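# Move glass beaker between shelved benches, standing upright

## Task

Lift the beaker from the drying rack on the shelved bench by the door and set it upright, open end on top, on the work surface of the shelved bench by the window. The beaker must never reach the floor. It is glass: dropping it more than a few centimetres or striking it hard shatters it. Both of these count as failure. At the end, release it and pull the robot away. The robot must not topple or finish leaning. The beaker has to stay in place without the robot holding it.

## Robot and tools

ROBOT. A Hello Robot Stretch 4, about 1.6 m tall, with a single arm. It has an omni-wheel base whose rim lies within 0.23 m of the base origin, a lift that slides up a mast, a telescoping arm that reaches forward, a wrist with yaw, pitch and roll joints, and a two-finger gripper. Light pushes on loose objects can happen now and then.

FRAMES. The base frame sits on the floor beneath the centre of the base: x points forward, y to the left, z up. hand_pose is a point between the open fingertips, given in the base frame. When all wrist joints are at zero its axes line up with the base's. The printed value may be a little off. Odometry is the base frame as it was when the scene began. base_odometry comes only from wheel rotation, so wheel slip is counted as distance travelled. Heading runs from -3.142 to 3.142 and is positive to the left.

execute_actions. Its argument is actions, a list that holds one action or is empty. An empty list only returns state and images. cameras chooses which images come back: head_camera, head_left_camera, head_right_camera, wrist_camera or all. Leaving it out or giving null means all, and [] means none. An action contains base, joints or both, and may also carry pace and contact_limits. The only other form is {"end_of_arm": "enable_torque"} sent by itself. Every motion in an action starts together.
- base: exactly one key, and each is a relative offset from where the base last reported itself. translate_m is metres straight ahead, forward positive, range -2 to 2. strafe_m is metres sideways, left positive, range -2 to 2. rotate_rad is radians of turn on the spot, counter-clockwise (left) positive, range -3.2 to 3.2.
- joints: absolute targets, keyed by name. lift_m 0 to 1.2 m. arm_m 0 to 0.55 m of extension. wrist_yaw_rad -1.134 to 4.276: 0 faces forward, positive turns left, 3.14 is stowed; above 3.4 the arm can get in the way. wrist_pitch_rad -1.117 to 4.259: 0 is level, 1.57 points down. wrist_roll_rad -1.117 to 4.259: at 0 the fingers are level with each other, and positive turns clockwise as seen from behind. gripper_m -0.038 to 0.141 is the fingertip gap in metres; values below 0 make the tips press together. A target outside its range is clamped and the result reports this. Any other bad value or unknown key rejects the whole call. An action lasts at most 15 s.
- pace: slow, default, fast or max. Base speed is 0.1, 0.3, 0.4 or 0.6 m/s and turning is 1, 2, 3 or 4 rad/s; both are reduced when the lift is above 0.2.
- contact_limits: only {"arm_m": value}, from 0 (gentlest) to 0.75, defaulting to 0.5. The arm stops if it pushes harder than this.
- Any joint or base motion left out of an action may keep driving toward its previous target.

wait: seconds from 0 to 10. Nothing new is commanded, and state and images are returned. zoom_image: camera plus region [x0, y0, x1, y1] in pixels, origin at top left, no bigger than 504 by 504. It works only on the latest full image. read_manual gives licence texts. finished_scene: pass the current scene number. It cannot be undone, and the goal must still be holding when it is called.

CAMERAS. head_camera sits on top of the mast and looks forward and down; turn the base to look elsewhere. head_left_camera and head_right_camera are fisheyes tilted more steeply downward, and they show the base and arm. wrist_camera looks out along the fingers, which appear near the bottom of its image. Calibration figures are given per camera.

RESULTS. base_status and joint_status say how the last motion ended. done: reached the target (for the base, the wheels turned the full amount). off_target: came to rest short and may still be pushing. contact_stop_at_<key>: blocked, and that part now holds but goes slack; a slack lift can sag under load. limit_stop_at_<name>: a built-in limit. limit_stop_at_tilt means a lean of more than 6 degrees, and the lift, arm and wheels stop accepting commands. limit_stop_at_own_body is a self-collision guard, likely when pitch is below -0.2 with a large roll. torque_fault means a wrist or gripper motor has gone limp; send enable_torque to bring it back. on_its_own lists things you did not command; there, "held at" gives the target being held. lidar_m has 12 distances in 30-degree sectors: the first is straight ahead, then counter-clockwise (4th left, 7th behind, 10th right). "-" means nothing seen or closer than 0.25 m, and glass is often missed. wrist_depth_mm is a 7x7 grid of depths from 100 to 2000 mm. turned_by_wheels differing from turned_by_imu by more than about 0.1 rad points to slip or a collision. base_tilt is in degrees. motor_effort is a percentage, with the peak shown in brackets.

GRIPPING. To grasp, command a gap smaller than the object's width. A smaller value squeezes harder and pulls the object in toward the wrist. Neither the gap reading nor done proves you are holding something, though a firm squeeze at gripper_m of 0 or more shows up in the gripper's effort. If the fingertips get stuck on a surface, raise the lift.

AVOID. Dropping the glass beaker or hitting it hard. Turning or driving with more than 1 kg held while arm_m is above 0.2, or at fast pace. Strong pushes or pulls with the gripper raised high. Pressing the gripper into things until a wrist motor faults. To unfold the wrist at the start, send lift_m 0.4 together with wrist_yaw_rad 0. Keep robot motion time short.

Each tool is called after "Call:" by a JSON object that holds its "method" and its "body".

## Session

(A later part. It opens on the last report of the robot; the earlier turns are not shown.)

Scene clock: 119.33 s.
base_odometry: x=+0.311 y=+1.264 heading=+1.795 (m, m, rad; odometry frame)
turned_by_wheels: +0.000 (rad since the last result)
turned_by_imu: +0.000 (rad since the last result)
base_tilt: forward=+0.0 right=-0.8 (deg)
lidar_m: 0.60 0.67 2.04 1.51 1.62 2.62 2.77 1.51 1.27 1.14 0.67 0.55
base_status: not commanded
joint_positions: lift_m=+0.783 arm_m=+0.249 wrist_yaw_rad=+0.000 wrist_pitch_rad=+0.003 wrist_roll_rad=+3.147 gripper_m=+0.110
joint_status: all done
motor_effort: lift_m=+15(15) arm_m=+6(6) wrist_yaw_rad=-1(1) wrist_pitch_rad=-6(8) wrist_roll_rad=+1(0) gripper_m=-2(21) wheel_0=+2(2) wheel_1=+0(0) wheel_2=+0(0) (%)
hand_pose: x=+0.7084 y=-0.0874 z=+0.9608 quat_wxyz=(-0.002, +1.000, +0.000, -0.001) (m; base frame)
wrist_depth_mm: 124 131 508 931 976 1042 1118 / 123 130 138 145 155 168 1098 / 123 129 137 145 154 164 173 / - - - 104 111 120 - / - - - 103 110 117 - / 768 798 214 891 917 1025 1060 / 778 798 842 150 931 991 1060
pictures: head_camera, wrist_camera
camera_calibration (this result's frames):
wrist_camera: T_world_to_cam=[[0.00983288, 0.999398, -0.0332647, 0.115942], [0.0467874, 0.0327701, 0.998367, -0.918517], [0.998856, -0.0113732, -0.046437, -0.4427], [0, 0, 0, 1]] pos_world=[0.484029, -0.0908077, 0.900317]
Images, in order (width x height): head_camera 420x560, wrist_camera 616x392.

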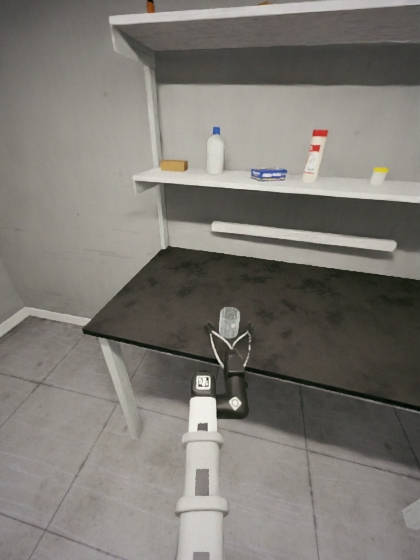

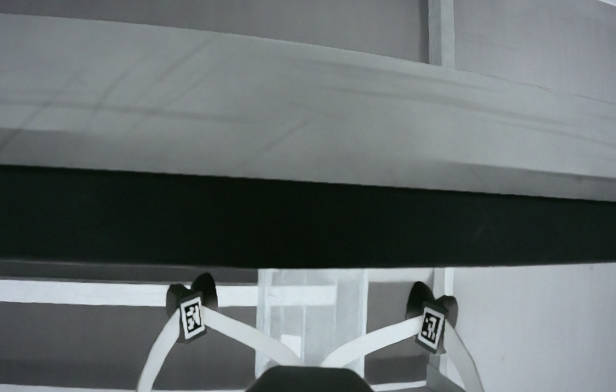

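Call:
{"method": "execute_actions", "body": {"actions": [{"base":{"translate_m":-0.25},"joints":{"arm_m":0.0},"pace":"fast"}], "cameras": ["head_camera"]}}

Scene clock: 122.83 s.
base_odometry: x=+0.366 y=+1.020 heading=+1.794 (m, m, rad; odometry frame)
turned_by_wheels: +0.000 (rad since the last result)
turned_by_imu: +0.000 (rad since the last result)
base_tilt: forward=-0.1 right=-0.7 (deg)
lidar_m: 0.80 0.93 2.09 1.48 1.67 2.36 2.48 1.40 1.18 1.13 0.95 0.78
base_status: done
joint_positions: lift_m=+0.783 arm_m=+0.001 wrist_yaw_rad=+0.000 wrist_pitch_rad=+0.002 wrist_roll_rad=+3.147 gripper_m=+0.110
joint_status: all done
motor_effort: lift_m=+16(16) arm_m=-5(7) wrist_yaw_rad=+0(2) wrist_pitch_rad=-5(6) wrist_roll_rad=+1(1) gripper_m=+0(1) wheel_0=-2(9) wheel_1=-2(8) wheel_2=-1(12) (%)
hand_pose: x=+0.4605 y=-0.0875 z=+0.9609 quat_wxyz=(-0.003, +1.000, +0.000, -0.001) (m; base frame)
wrist_depth_mm: 1255 1255 1336 1430 1464 1576 1576 / 1229 1281 1336 1430 1464 1576 1661 / 1205 1255 1336 1397 1464 1576 1661 / 539 569 597 627 676 723 1661 / 1205 1255 1308 1397 1430 1537 1618 / 1182 1255 213 1430 1397 1537 1618 / 991 976 1025 150 1138 1576 1618
pictures: head_camera
Images, in order (width x height): head_camera 420x560.

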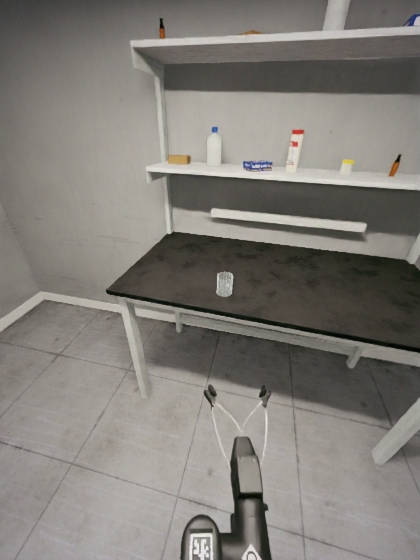

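Call:
{"method": "finished_scene", "body": {"scene": 2}}

The scene is finished: the task was done.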